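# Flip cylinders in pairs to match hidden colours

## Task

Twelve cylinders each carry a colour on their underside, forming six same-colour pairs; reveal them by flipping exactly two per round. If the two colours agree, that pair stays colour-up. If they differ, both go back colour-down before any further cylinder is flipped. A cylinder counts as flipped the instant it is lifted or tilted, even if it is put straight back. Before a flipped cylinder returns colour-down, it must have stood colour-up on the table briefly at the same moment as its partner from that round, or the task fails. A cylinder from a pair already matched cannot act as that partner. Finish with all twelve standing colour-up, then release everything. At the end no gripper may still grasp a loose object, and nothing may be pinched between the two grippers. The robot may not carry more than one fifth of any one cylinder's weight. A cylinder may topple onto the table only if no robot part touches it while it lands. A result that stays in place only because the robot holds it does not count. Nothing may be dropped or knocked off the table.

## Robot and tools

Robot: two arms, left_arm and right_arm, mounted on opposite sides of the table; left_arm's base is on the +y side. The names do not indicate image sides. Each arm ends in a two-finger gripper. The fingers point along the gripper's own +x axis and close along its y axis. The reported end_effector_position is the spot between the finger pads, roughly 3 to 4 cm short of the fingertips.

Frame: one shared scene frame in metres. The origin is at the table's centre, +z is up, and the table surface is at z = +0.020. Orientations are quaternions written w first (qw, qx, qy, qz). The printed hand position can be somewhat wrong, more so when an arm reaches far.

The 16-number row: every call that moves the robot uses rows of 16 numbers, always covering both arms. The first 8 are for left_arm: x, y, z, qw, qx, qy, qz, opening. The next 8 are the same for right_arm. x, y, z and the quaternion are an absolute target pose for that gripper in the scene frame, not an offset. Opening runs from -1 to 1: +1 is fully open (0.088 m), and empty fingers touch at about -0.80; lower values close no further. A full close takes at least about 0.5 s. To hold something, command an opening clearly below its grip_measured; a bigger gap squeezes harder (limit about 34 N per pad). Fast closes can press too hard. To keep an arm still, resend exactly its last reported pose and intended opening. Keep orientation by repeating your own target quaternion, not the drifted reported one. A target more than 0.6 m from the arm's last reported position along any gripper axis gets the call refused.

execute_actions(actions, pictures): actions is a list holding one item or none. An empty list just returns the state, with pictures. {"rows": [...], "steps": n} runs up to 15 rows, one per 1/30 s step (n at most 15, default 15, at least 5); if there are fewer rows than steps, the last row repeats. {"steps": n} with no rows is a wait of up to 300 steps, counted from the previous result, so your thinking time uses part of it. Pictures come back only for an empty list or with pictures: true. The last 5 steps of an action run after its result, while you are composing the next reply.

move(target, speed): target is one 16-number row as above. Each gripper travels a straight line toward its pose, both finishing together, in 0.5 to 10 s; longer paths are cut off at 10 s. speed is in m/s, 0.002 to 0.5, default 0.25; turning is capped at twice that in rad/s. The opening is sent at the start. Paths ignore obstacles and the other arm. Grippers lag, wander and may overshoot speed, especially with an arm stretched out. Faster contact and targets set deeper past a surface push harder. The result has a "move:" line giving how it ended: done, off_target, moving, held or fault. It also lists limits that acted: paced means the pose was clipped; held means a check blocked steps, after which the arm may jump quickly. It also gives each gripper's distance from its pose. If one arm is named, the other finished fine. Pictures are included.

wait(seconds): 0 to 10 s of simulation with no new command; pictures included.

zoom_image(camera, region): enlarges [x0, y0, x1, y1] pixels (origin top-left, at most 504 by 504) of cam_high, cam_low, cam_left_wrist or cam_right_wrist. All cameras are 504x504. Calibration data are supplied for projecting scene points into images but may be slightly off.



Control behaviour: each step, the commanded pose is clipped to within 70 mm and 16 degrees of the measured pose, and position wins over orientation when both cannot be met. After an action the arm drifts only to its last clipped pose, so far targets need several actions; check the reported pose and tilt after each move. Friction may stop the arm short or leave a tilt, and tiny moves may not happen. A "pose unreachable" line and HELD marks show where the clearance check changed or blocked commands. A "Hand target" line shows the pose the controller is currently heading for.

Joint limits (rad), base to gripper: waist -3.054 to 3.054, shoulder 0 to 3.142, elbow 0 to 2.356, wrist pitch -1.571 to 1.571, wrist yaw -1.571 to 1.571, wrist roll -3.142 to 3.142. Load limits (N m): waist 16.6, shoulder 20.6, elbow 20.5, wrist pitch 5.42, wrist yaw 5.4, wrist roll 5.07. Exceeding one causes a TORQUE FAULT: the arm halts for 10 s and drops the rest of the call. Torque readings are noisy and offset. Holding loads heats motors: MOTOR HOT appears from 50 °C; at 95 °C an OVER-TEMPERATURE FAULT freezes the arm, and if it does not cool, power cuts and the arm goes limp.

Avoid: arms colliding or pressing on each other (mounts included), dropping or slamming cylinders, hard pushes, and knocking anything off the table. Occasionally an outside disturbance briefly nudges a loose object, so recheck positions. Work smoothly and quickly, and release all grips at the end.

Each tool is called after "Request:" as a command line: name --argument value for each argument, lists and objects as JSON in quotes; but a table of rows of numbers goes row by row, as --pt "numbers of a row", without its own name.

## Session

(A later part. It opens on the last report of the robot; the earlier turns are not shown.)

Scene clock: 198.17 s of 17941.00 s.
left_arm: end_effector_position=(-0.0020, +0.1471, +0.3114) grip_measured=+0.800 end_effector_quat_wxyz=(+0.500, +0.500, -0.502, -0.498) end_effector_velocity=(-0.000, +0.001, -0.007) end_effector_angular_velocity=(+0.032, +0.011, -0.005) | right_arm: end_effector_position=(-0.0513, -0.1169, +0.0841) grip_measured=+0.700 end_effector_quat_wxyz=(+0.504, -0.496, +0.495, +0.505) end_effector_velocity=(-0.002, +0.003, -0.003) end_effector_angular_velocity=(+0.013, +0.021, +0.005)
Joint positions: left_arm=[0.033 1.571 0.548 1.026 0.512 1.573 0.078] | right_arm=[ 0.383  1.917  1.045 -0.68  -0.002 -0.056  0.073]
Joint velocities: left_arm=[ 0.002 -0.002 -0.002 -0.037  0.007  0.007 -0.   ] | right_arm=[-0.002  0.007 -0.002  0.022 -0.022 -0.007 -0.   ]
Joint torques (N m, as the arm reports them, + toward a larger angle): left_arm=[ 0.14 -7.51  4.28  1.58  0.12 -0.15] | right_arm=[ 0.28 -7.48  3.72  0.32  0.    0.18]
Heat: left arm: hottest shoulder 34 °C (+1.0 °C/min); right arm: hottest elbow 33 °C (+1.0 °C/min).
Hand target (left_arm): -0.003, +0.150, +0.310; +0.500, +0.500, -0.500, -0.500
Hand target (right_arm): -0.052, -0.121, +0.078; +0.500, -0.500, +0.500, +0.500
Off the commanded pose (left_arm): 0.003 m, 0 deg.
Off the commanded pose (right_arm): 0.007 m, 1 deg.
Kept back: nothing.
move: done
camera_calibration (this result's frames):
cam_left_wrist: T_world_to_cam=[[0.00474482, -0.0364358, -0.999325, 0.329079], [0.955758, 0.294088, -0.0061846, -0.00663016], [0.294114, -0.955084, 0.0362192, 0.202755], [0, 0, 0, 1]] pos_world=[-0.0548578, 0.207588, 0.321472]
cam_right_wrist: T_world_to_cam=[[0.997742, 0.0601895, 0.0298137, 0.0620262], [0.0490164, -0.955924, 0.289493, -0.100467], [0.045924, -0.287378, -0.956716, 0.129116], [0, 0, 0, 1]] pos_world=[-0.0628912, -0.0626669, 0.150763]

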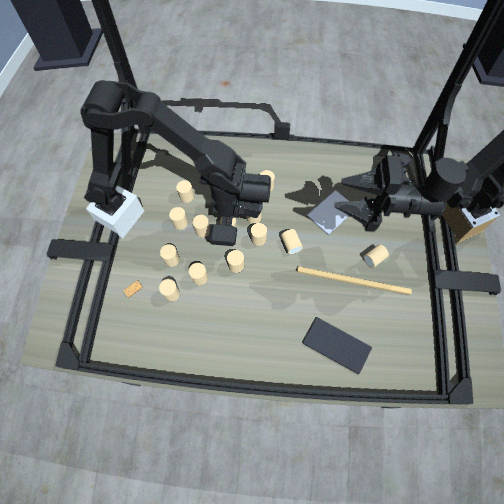

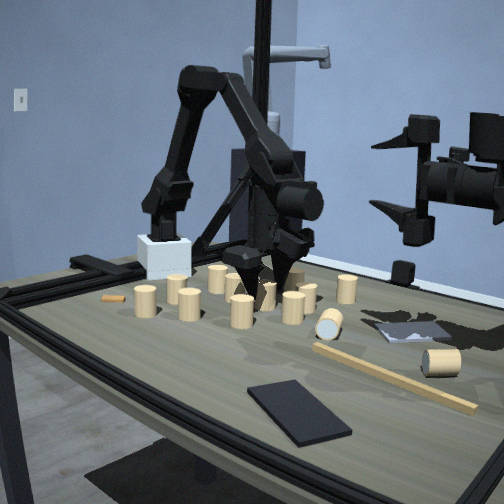

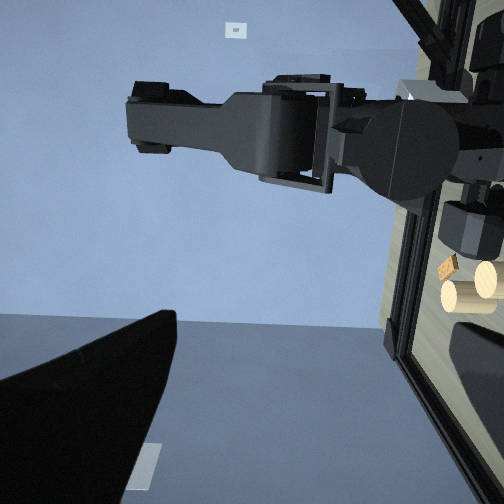

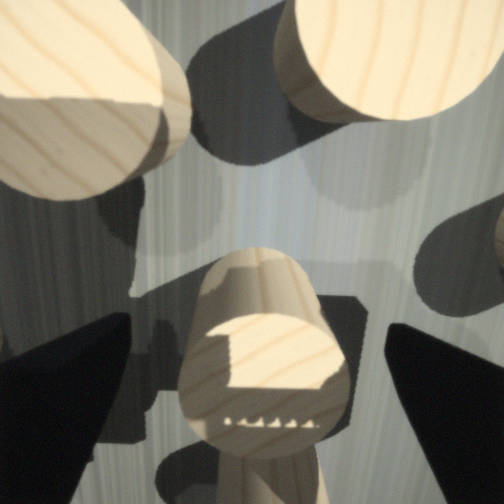

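Request:
execute_actions --actions '[{"rows":[[-0.003,0.15,0.31,0.5,0.5,-0.5,-0.5,0.8,-0.052,-0.12,0.078,0.5,-0.5,0.5,0.5,-0.4]],"steps":13}]'

Request:
move --target '[-0.003,0.15,0.31,0.5,0.5,-0.5,-0.5,0.8,-0.052,-0.12,0.17,0.5,-0.5,0.5,0.5,-0.4]'

Request:
move --target '[-0.003,0.09,0.31,0.5,0.5,-0.5,-0.5,0.8,0,-0.05,0.298,0.707,0,0,0.707,-0.4]' --speed 0.4

Request:
move --target '[-0.003,0.014,0.31,0.5,0.5,-0.5,-0.5,0.8,0,-0.05,0.298,0.707,0,0,0.707,-0.4]' --speed 0.15

Request:
execute_actions --actions '[{"rows":[[-0.003,0.014,0.31,0.5,0.5,-0.5,-0.5,-0.4,0,-0.05,0.298,0.707,0,0,0.707,-0.4]],"steps":13}]'

Request:
execute_actions --actions '[{"rows":[[-0.003,0.014,0.31,0.5,0.5,-0.5,-0.5,-0.4,0,-0.05,0.298,0.707,0,0,0.707,0.8]],"steps":10}]'

Request:
move --target '[-0.003,0.06,0.31,0.5,0.5,-0.5,-0.5,-0.4,0,-0.11,0.3,0.707,0,0,0.707,0.8]'

Request:
move --target '[-0.27,0.28,0.16,0,-0.707,0,0.707,-0.4,0.048,-0.088,0.16,0.5,-0.5,0.5,0.5,0.7]' --speed 0.4

Scene clock: 199.23 s of 17941.00 s.
left_arm: end_effector_position=(-0.0020, +0.1471, +0.3114) grip_measured=+0.800 end_effector_quat_wxyz=(+0.500, +0.500, -0.502, -0.498) end_effector_velocity=(-0.000, +0.000, -0.004) end_effector_angular_velocity=(+0.019, +0.003, +0.005) | right_arm: end_effector_position=(-0.0511, -0.1171, +0.0829) grip_measured=+0.023 end_effector_quat_wxyz=(+0.504, -0.497, +0.495, +0.504) end_effector_velocity=(-0.000, -0.003, -0.001) end_effector_angular_velocity=(-0.012, +0.008, +0.005)
Joint positions: left_arm=[0.033 1.571 0.548 1.026 0.512 1.573 0.078] | right_arm=[ 0.383  1.921  1.045 -0.679  0.    -0.056  0.04 ]
Joint velocities: left_arm=[-0.002 -0.002 -0.002 -0.022 -0.007  0.007  0.   ] | right_arm=[-0.002  0.002 -0.002 -0.007 -0.007 -0.007 -0.   ]
Joint torques (N m, as the arm reports them, + toward a larger angle): left_arm=[ 0.06 -7.55  4.02  1.58  0.13 -0.09] | right_arm=[ 0.26 -7.5   4.11  0.24 -0.06  0.16]
Heat: left arm: hottest shoulder 34 °C (+1.0 °C/min); right arm: hottest elbow 33 °C (+1.0 °C/min).
Steps of this call (steps 1 to 24: nothing new was sent; steps 25 to 32: the first 8 steps of this action). Readings (end_effector_position):
25: left_arm (-0.0020, +0.1471, +0.3114) | right_arm (-0.0513, -0.1168, +0.0837)
26: left_arm (-0.0020, +0.1471, +0.3114) | right_arm (-0.0513, -0.1170, +0.0835)
28: left_arm (-0.0020, +0.1471, +0.3114) | right_arm (-0.0513, -0.1171, +0.0831)
32: the state above

Scene clock: 200.40 s of 17941.00 s.
left_arm: end_effector_position=(-0.0021, +0.1472, +0.3114) grip_measured=+0.800 end_effector_quat_wxyz=(+0.500, +0.500, -0.502, -0.498) end_effector_velocity=(-0.000, +0.000, -0.001) end_effector_angular_velocity=(+0.006, +0.011, +0.005) | right_arm: end_effector_position=(-0.0513, -0.1214, +0.1645) grip_measured=+0.022 end_effector_quat_wxyz=(+0.495, -0.504, +0.503, +0.497) end_effector_velocity=(-0.004, -0.001, +0.004) end_effector_angular_velocity=(-0.006, +0.022, +0.009)
Joint positions: left_arm=[0.033 1.571 0.548 1.026 0.512 1.573 0.078] | right_arm=[ 0.383  1.784  1.229 -1.03   0.    -0.056  0.04 ]
Joint velocities: left_arm=[-0.002 -0.002 -0.002 -0.007 -0.007 -0.007 -0.   ] | right_arm=[ 0.002 -0.002  0.012 -0.022 -0.022 -0.007 -0.   ]
Joint torques (N m, as the arm reports them, + toward a larger angle): left_arm=[ 0.02 -7.69  4.24  1.56  0.12 -0.12] | right_arm=[ 0.21 -9.92  6.93 -0.12 -0.07  0.17]
Heat: left arm: hottest shoulder 34 °C (+0.0 °C/min); right arm: hottest elbow 33 °C (+1.0 °C/min).
Hand target (left_arm): -0.003, +0.150, +0.310; +0.500, +0.500, -0.500, -0.500
Hand target (right_arm): -0.052, -0.119, +0.170; +0.500, -0.500, +0.500, +0.500
Off your previous action's commanded pose (left_arm): 0.003 m, 0 deg at its last step (step 5 of this call).
Off your previous action's commanded pose (right_arm): 0.006 m, 1 deg at its last step (step 5 of this call).
Off the commanded pose (left_arm): 0.003 m, 0 deg.
Off the commanded pose (right_arm): 0.006 m, 1 deg.
Kept back: nothing.
move: done
camera_calibration (this result's frames):
cam_left_wrist: T_world_to_cam=[[0.00474482, -0.0364358, -0.999325, 0.329082], [0.955758, 0.294088, -0.0061846, -0.00660876], [0.294114, -0.955084, 0.0362192, 0.202854], [0, 0, 0, 1]] pos_world=[-0.0549072, 0.207676, 0.321472]
cam_right_wrist: T_world_to_cam=[[0.997703, 0.0615224, 0.0283541, 0.0603185], [0.0492096, -0.945871, 0.32079, -0.132015], [0.0465551, -0.318658, -0.946726, 0.199363], [0, 0, 0, 1]] pos_world=[-0.0629648, -0.0650518, 0.229381]

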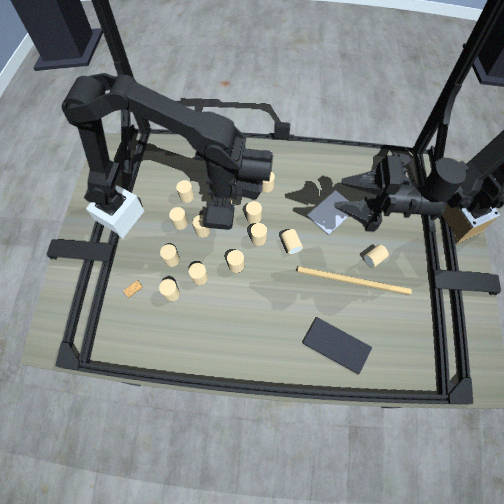

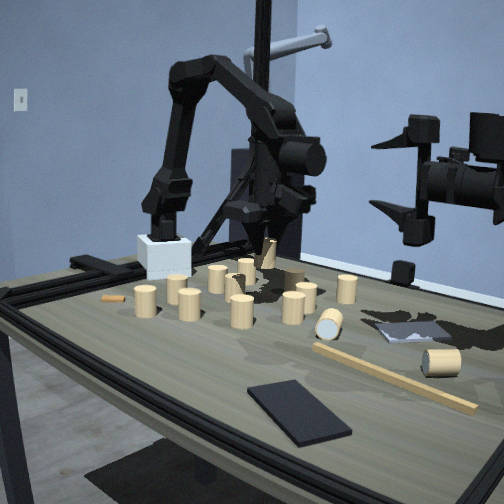

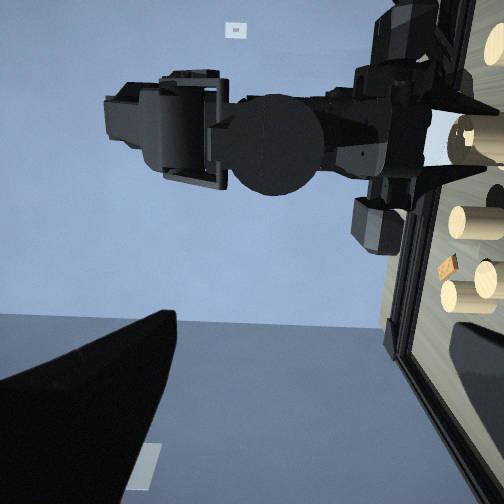

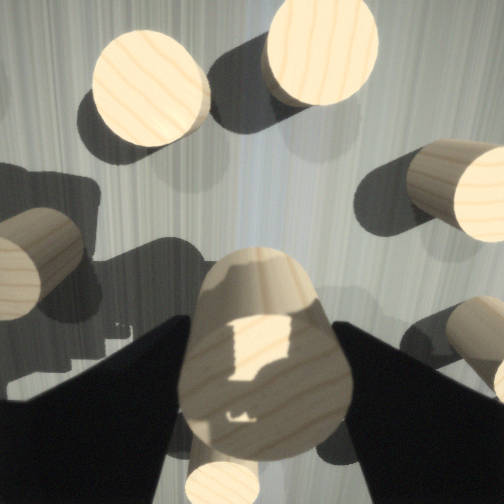

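Scene clock: 203.03 s of 17941.00 s.
left_arm: end_effector_position=(-0.0036, +0.0932, +0.3118) grip_measured=+0.800 end_effector_quat_wxyz=(+0.500, +0.500, -0.502, -0.498) end_effector_velocity=(-0.002, +0.000, +0.002) end_effector_angular_velocity=(-0.007, -0.010, -0.010) | right_arm: end_effector_position=(-0.0007, -0.0479, +0.3024) grip_measured=+0.022 end_effector_quat_wxyz=(+0.711, -0.001, -0.008, +0.703) end_effector_velocity=(-0.000, +0.000, +0.001) end_effector_angular_velocity=(+0.012, -0.011, +0.005)
Joint positions: left_arm=[-0.055  1.738  0.736  1.007  0.424  1.573  0.078] | right_arm=[ 0.164  1.439  0.488  0.963 -0.262 -0.01   0.04 ]
Joint velocities: left_arm=[-0.002 -0.002 -0.002  0.007  0.007  0.007  0.   ] | right_arm=[-0.002  0.007 -0.002  0.022 -0.007 -0.007 -0.   ]
Joint torques (N m, as the arm reports them, + toward a larger angle): left_arm=[-0.42 -6.1   6.72  1.46 -0.11 -0.12] | right_arm=[-0.32 -5.2   5.01  1.63 -0.12  0.18]
Heat: left arm: hottest shoulder 34 °C (+0.0 °C/min); right arm: hottest elbow 33 °C (+1.0 °C/min).
Hand target (left_arm): -0.003, +0.090, +0.310; +0.500, +0.500, -0.500, -0.500
Hand target (right_arm): -0.000, -0.049, +0.297; +0.711, -0.001, -0.001, +0.703
Off the commanded pose (left_arm): 0.004 m, 0 deg.
Off the commanded pose (right_arm): 0.005 m, 1 deg.
Kept back: nothing.
move: done
camera_calibration (this result's frames):
cam_left_wrist: T_world_to_cam=[[0.00468744, -0.0379739, -0.999268, 0.327704], [0.955871, 0.293711, -0.00667765, 0.0109151], [0.293749, -0.95514, 0.0376749, 0.151231], [0, 0, 0, 1]] pos_world=[-0.0563936, 0.153685, 0.321839]
cam_right_wrist: T_world_to_cam=[[0.99667, -0.0409871, 0.0704937, -0.0162329], [0.0552083, -0.297042, -0.953267, 0.307218], [0.0600112, 0.953984, -0.29379, 0.214527], [0, 0, 0, 1]] pos_world=[-0.0136562, -0.114064, 0.357031]

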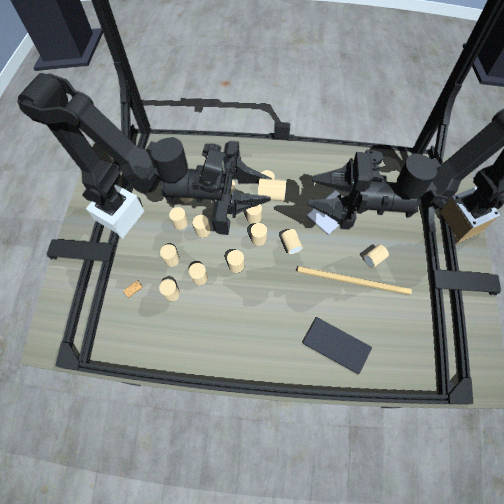

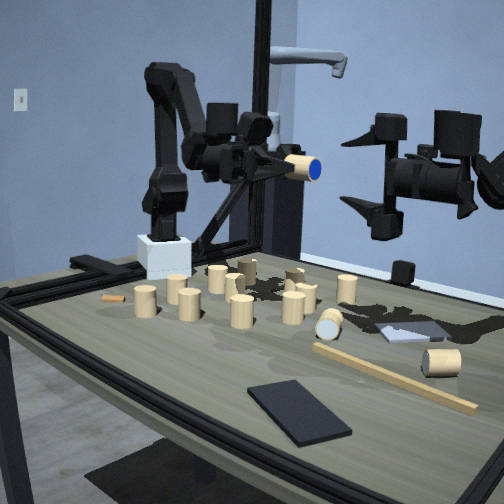

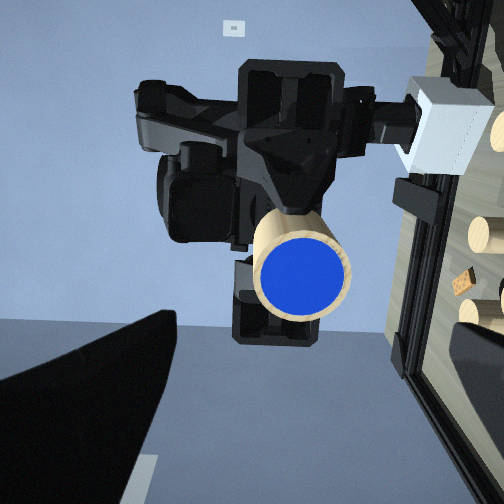

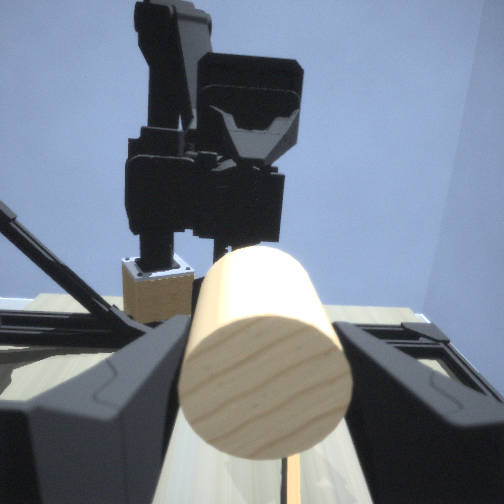

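Scene clock: 204.10 s of 17941.00 s.
left_arm: end_effector_position=(-0.0033, +0.0178, +0.3137) grip_measured=+0.800 end_effector_quat_wxyz=(+0.501, +0.499, -0.503, -0.497) end_effector_velocity=(+0.001, -0.003, -0.003) end_effector_angular_velocity=(+0.016, -0.002, +0.005) | right_arm: end_effector_position=(-0.0002, -0.0486, +0.3023) grip_measured=+0.022 end_effector_quat_wxyz=(+0.707, +0.001, -0.007, +0.707) end_effector_velocity=(-0.000, -0.001, +0.001) end_effector_angular_velocity=(+0.007, -0.009, +0.005)
Joint positions: left_arm=[-0.135  1.956  1.043  0.92   0.344  1.573  0.078] | right_arm=[ 0.156  1.439  0.487  0.963 -0.28  -0.005  0.04 ]
Joint velocities: left_arm=[-0.002  0.007  0.012 -0.022 -0.007  0.007 -0.   ] | right_arm=[-0.002 -0.002 -0.002  0.007 -0.007 -0.007 -0.   ]
Joint torques (N m, as the arm reports them, + toward a larger angle): left_arm=[-0.22 -8.11  6.77  1.47 -0.05 -0.13] | right_arm=[-0.31 -6.06  4.95  1.3  -0.12  0.2 ]
Heat: left arm: hottest shoulder 34 °C (+0.0 °C/min); right arm: hottest elbow 33 °C (+1.0 °C/min).
Hand target (left_arm): -0.003, +0.014, +0.310; +0.500, +0.500, -0.500, -0.500
Hand target (right_arm): +0.000, -0.050, +0.298; +0.707, +0.000, +0.000, +0.707
Off the commanded pose (left_arm): 0.005 m, 0 deg.
Off the commanded pose (right_arm): 0.005 m, 1 deg.
Kept back: nothing.
move: done
camera_calibration (this result's frames):
cam_left_wrist: T_world_to_cam=[[0.00507197, -0.0402833, -0.999175, 0.326694], [0.955874, 0.293694, -0.00698854, 0.032875], [0.293733, -0.95505, 0.0399954, 0.0783912], [0, 0, 0, 1]] pos_world=[-0.0561074, 0.0783727, 0.323519]
cam_right_wrist: T_world_to_cam=[[0.997309, -0.0310268, 0.0664228, -0.0150829], [0.0542604, -0.29688, -0.953372, 0.306883], [0.0492997, 0.954411, -0.294397, 0.215255], [0, 0, 0, 1]] pos_world=[-0.0122213, -0.114802, 0.356947]

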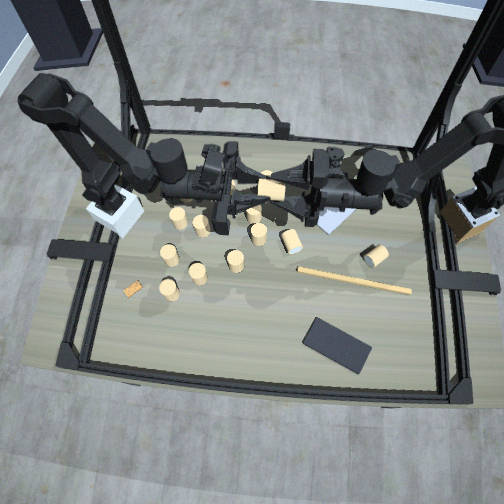

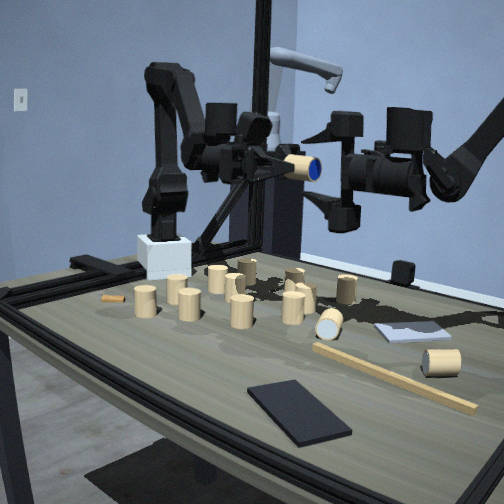

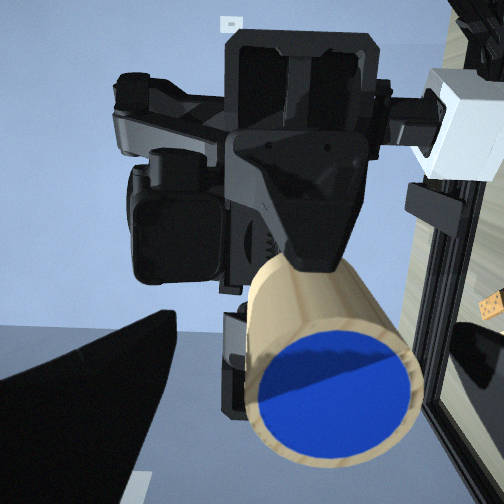

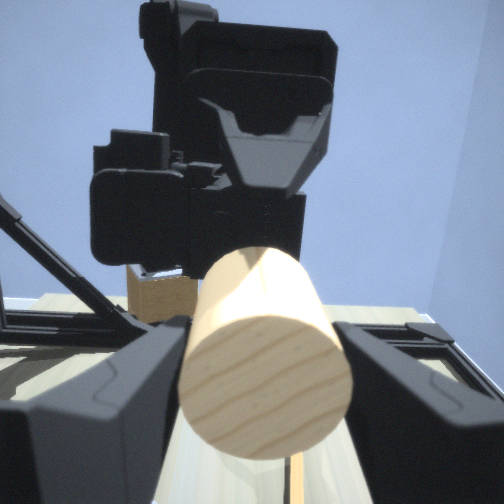

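Scene clock: 204.37 s of 17941.00 s.
left_arm: end_effector_position=(-0.0031, +0.0175, +0.3132) grip_measured=+0.020 end_effector_quat_wxyz=(+0.500, +0.500, -0.502, -0.498) end_effector_velocity=(+0.005, +0.001, -0.001) end_effector_angular_velocity=(-0.002, +0.007, +0.015) | right_arm: end_effector_position=(-0.0003, -0.0486, +0.3023) grip_measured=+0.022 end_effector_quat_wxyz=(+0.707, +0.001, -0.007, +0.707) end_effector_velocity=(-0.000, -0.000, -0.000) end_effector_angular_velocity=(+0.002, +0.007, +0.005)
Joint positions: left_arm=[-0.135  1.957  1.045  0.917  0.344  1.573  0.04 ] | right_arm=[ 0.156  1.439  0.487  0.963 -0.281 -0.005  0.04 ]
Joint velocities: left_arm=[ 0.007  0.002 -0.002  0.007 -0.007 -0.007 -0.003] | right_arm=[-0.002  0.002 -0.002  0.007 -0.007  0.007 -0.   ]
Joint torques (N m, as the arm reports them, + toward a larger angle): left_arm=[-0.24 -8.14  6.84  1.53 -0.09 -0.07] | right_arm=[-0.26 -6.08  4.98  1.32 -0.11  0.17]
Heat: left arm: hottest shoulder 34 °C (+0.0 °C/min); right arm: hottest elbow 33 °C (+1.0 °C/min).
Steps of this call (steps 1 to 8: the first 8 steps of this action). Readings (end_effector_position):
1: left_arm (-0.0032, +0.0178, +0.3135) | right_arm (-0.0002, -0.0486, +0.3023)
2: left_arm (-0.0032, +0.0177, +0.3135) | right_arm (-0.0002, -0.0486, +0.3023)
4: left_arm (-0.0032, +0.0176, +0.3136) | right_arm (-0.0002, -0.0486, +0.3023)
8: the state above

Scene clock: 204.70 s of 17941.00 s.
left_arm: end_effector_position=(-0.0031, +0.0174, +0.3127) grip_measured=+0.020 end_effector_quat_wxyz=(+0.500, +0.500, -0.502, -0.498) end_effector_velocity=(-0.002, -0.001, -0.009) end_effector_angular_velocity=(+0.030, +0.033, -0.010) | right_arm: end_effector_position=(-0.0002, -0.0486, +0.3023) grip_measured=+0.191 end_effector_quat_wxyz=(+0.707, +0.001, -0.007, +0.707) end_effector_velocity=(-0.002, -0.000, -0.002) end_effector_angular_velocity=(-0.007, +0.009, +0.010)
Joint positions: left_arm=[-0.135  1.957  1.045  0.917  0.344  1.573  0.04 ] | right_arm=[ 0.155  1.439  0.487  0.963 -0.281 -0.005  0.048]
Joint velocities: left_arm=[-0.002  0.007 -0.002 -0.022  0.007 -0.022  0.   ] | right_arm=[ 0.002 -0.002 -0.002 -0.007 -0.007  0.007  0.162]
Joint torques (N m, as the arm reports them, + toward a larger angle): left_arm=[-0.15 -8.65  6.71  1.53 -0.09 -0.08] | right_arm=[-0.26 -6.05  4.96  1.29 -0.09  0.17]
Heat: left arm: hottest shoulder 34 °C (+0.0 °C/min); right arm: hottest elbow 33 °C (+1.0 °C/min).
Off your previous action's commanded pose (left_arm): 0.005 m, 0 deg at its last step (step 5 of this call).
Off your previous action's commanded pose (right_arm): 0.005 m, 1 deg at its last step (step 5 of this call).
Steps of this call (steps 1 to 5: the last 5 steps of your previous action; steps 6 to 10: the first 5 steps of this action). Readings (end_effector_position):
6: left_arm (-0.0031, +0.0174, +0.3130) | right_arm (-0.0003, -0.0486, +0.3023)
7: left_arm (-0.0031, +0.0174, +0.3130) | right_arm (-0.0003, -0.0486, +0.3023)
9: left_arm (-0.0031, +0.0174, +0.3129) | right_arm (-0.0002, -0.0486, +0.3023)
10: the state above

Scene clock: 206.23 s of 17941.00 s.
left_arm: end_effector_position=(-0.0027, +0.0564, +0.3073) grip_measured=+0.018 end_effector_quat_wxyz=(+0.499, +0.501, -0.498, -0.501) end_effector_velocity=(-0.001, +0.001, +0.002) end_effector_angular_velocity=(-0.007, -0.010, +0.005) | right_arm: end_effector_position=(+0.0003, -0.1073, +0.3035) grip_measured=+0.800 end_effector_quat_wxyz=(+0.707, +0.000, -0.005, +0.707) end_effector_velocity=(-0.000, -0.004, +0.001) end_effector_angular_velocity=(-0.002, -0.007, -0.000)
Joint positions: left_arm=[-0.096  1.854  0.877  0.97   0.383  1.573  0.04 ] | right_arm=[ 0.066  1.153  0.312  0.85  -0.37  -0.004  0.078]
Joint velocities: left_arm=[-0.002 -0.007 -0.007  0.007 -0.007  0.007 -0.   ] | right_arm=[-0.007 -0.027 -0.007 -0.022 -0.007 -0.007 -0.   ]
Joint torques (N m, as the arm reports them, + toward a larger angle): left_arm=[  0.61 -10.8    4.3    1.91   0.12  -0.05] | right_arm=[-0.27 -5.02  5.15  1.12 -0.13  0.19]
Heat: left arm: hottest shoulder 34 °C (+1.0 °C/min); right arm: hottest elbow 33 °C (+1.0 °C/min).
Hand target (left_arm): -0.003, +0.060, +0.310; +0.500, +0.500, -0.500, -0.500
Hand target (right_arm): +0.000, -0.110, +0.300; +0.707, +0.001, +0.000, +0.707
Off your previous action's commanded pose (left_arm): 0.004 m, 0 deg at its last step (step 5 of this call).
Off your previous action's commanded pose (right_arm): 0.005 m, 1 deg at its last step (step 5 of this call).
Off the commanded pose (left_arm): 0.005 m, 0 deg.
Off the commanded pose (right_arm): 0.004 m, 1 deg.
Kept back: nothing.
move: done
camera_calibration (this result's frames):
cam_left_wrist: T_world_to_cam=[[-0.000152909, -0.027448, -0.999623, 0.321277], [0.955722, 0.294155, -0.00822319, 0.0212542], [0.29427, -0.955364, 0.0261877, 0.119566], [0, 0, 0, 1]] pos_world=[-0.0554487, 0.116795, 0.318199]
cam_right_wrist: T_world_to_cam=[[0.997425, -0.0300947, 0.0650902, -0.016948], [0.0531458, -0.299175, -0.952717, 0.290135], [0.0481451, 0.953724, -0.296805, 0.272243], [0, 0, 0, 1]] pos_world=[-0.0116223, -0.173354, 0.358323]

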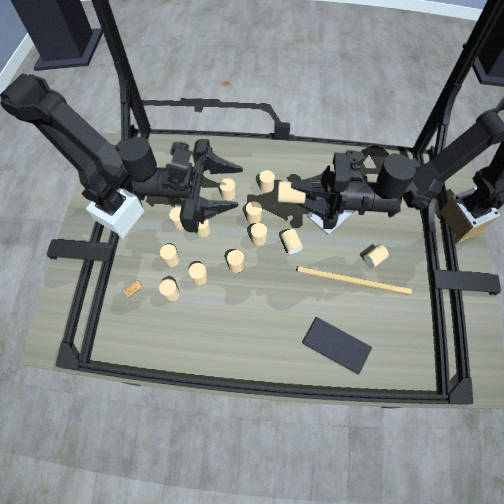

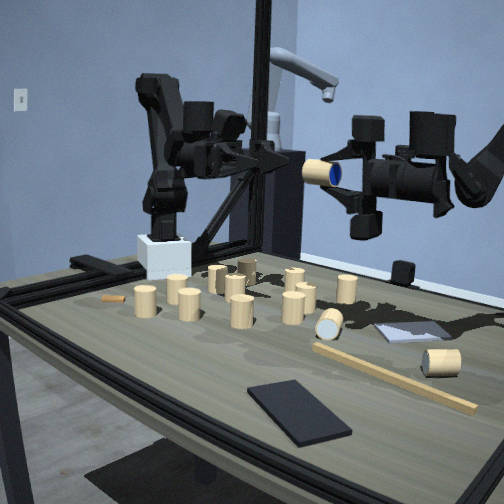

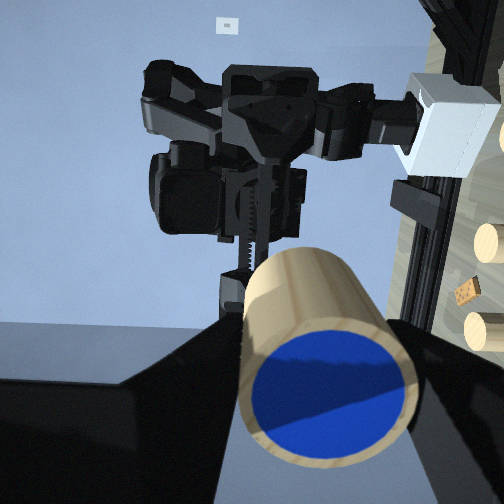

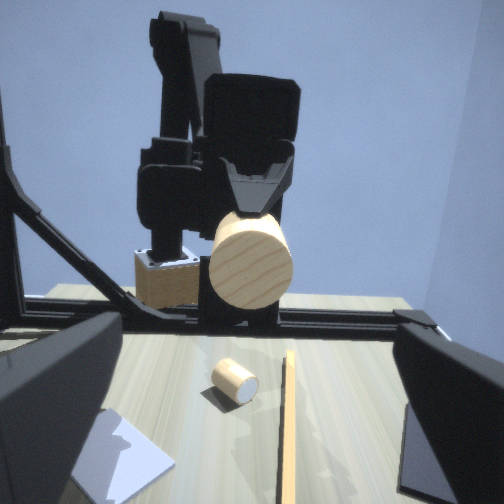

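Scene clock: 208.77 s of 17941.00 s.
left_arm: end_effector_position=(-0.2691, +0.2804, +0.1590) grip_measured=+0.017 end_effector_quat_wxyz=(+0.004, +0.703, +0.002, -0.711) end_effector_velocity=(-0.001, +0.001, -0.003) end_effector_angular_velocity=(+0.012, -0.015, +0.015) | right_arm: end_effector_position=(+0.0477, -0.0907, +0.1634) grip_measured=+0.700 end_effector_quat_wxyz=(+0.499, -0.498, +0.496, +0.506) end_effector_velocity=(+0.001, -0.003, -0.002) end_effector_angular_velocity=(-0.037, +0.005, +0.005)
Joint positions: left_arm=[-0.974  1.705  1.018 -0.877  0.008  1.068  0.04 ] | right_arm=[ 0.108  1.946  1.437 -1.053 -0.008 -0.337  0.073]
Joint velocities: left_arm=[-0.007  0.017  0.007 -0.007 -0.007 -0.022 -0.   ] | right_arm=[-0.002  0.022  0.022 -0.037  0.007 -0.007 -0.   ]
Joint torques (N m, as the arm reports them, + toward a larger angle): left_arm=[-0.26 -5.67  5.98  0.18  0.24 -0.14] | right_arm=[ 0.28 -8.42  6.98 -0.09 -0.01  0.03]
Heat: left arm: hottest shoulder 34 °C (+1.0 °C/min); right arm: hottest elbow 33 °C (+1.0 °C/min).
Hand target (left_arm): -0.272, +0.279, +0.158; +0.002, +0.703, +0.004, -0.711
Hand target (right_arm): +0.048, -0.089, +0.161; +0.496, -0.501, +0.499, +0.504
Off the commanded pose (left_arm): 0.001 m, 1 deg.
Off the commanded pose (right_arm): 0.004 m, 1 deg.
Kept back: nothing.
move: done
camera_calibration (this result's frames):
cam_left_wrist: T_world_to_cam=[[-0.00770009, 0.999334, -0.0356591, -0.264034], [0.958876, 0.0174968, 0.283284, 0.240851], [0.28372, -0.0320114, -0.958373, 0.310642], [0, 0, 0, 1]] pos_world=[-0.321114, 0.269588, 0.220066]
cam_right_wrist: T_world_to_cam=[[0.99743, 0.0669191, 0.0256007, -0.0393276], [0.0563589, -0.953409, 0.296368, -0.104438], [0.0442406, -0.294164, -0.954731, 0.207111], [0, 0, 0, 1]] pos_world=[0.0359498, -0.0360158, 0.229695]

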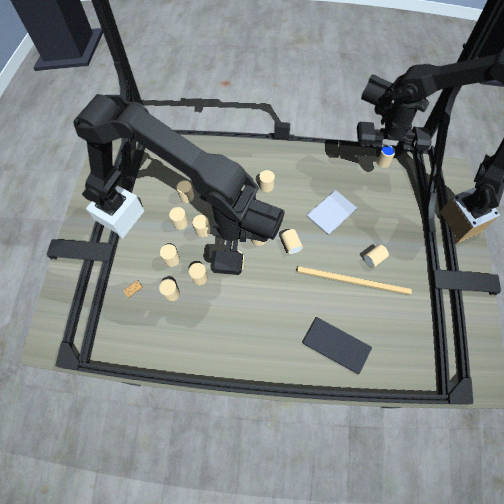

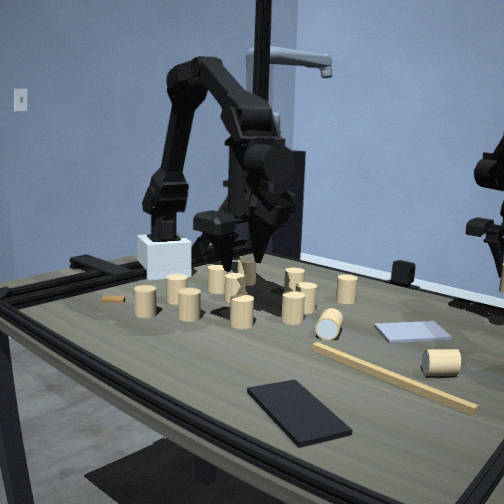

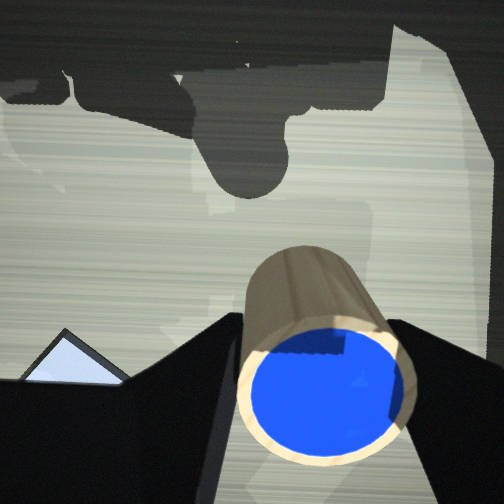

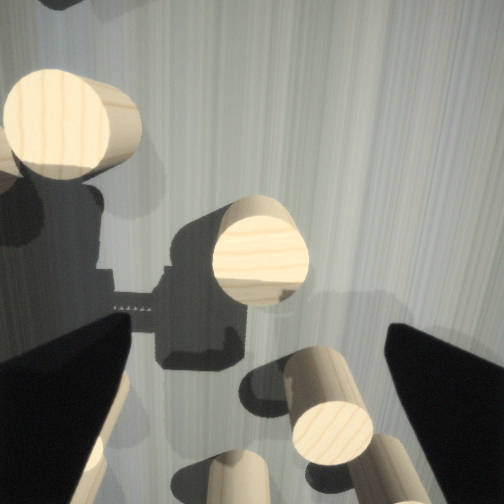

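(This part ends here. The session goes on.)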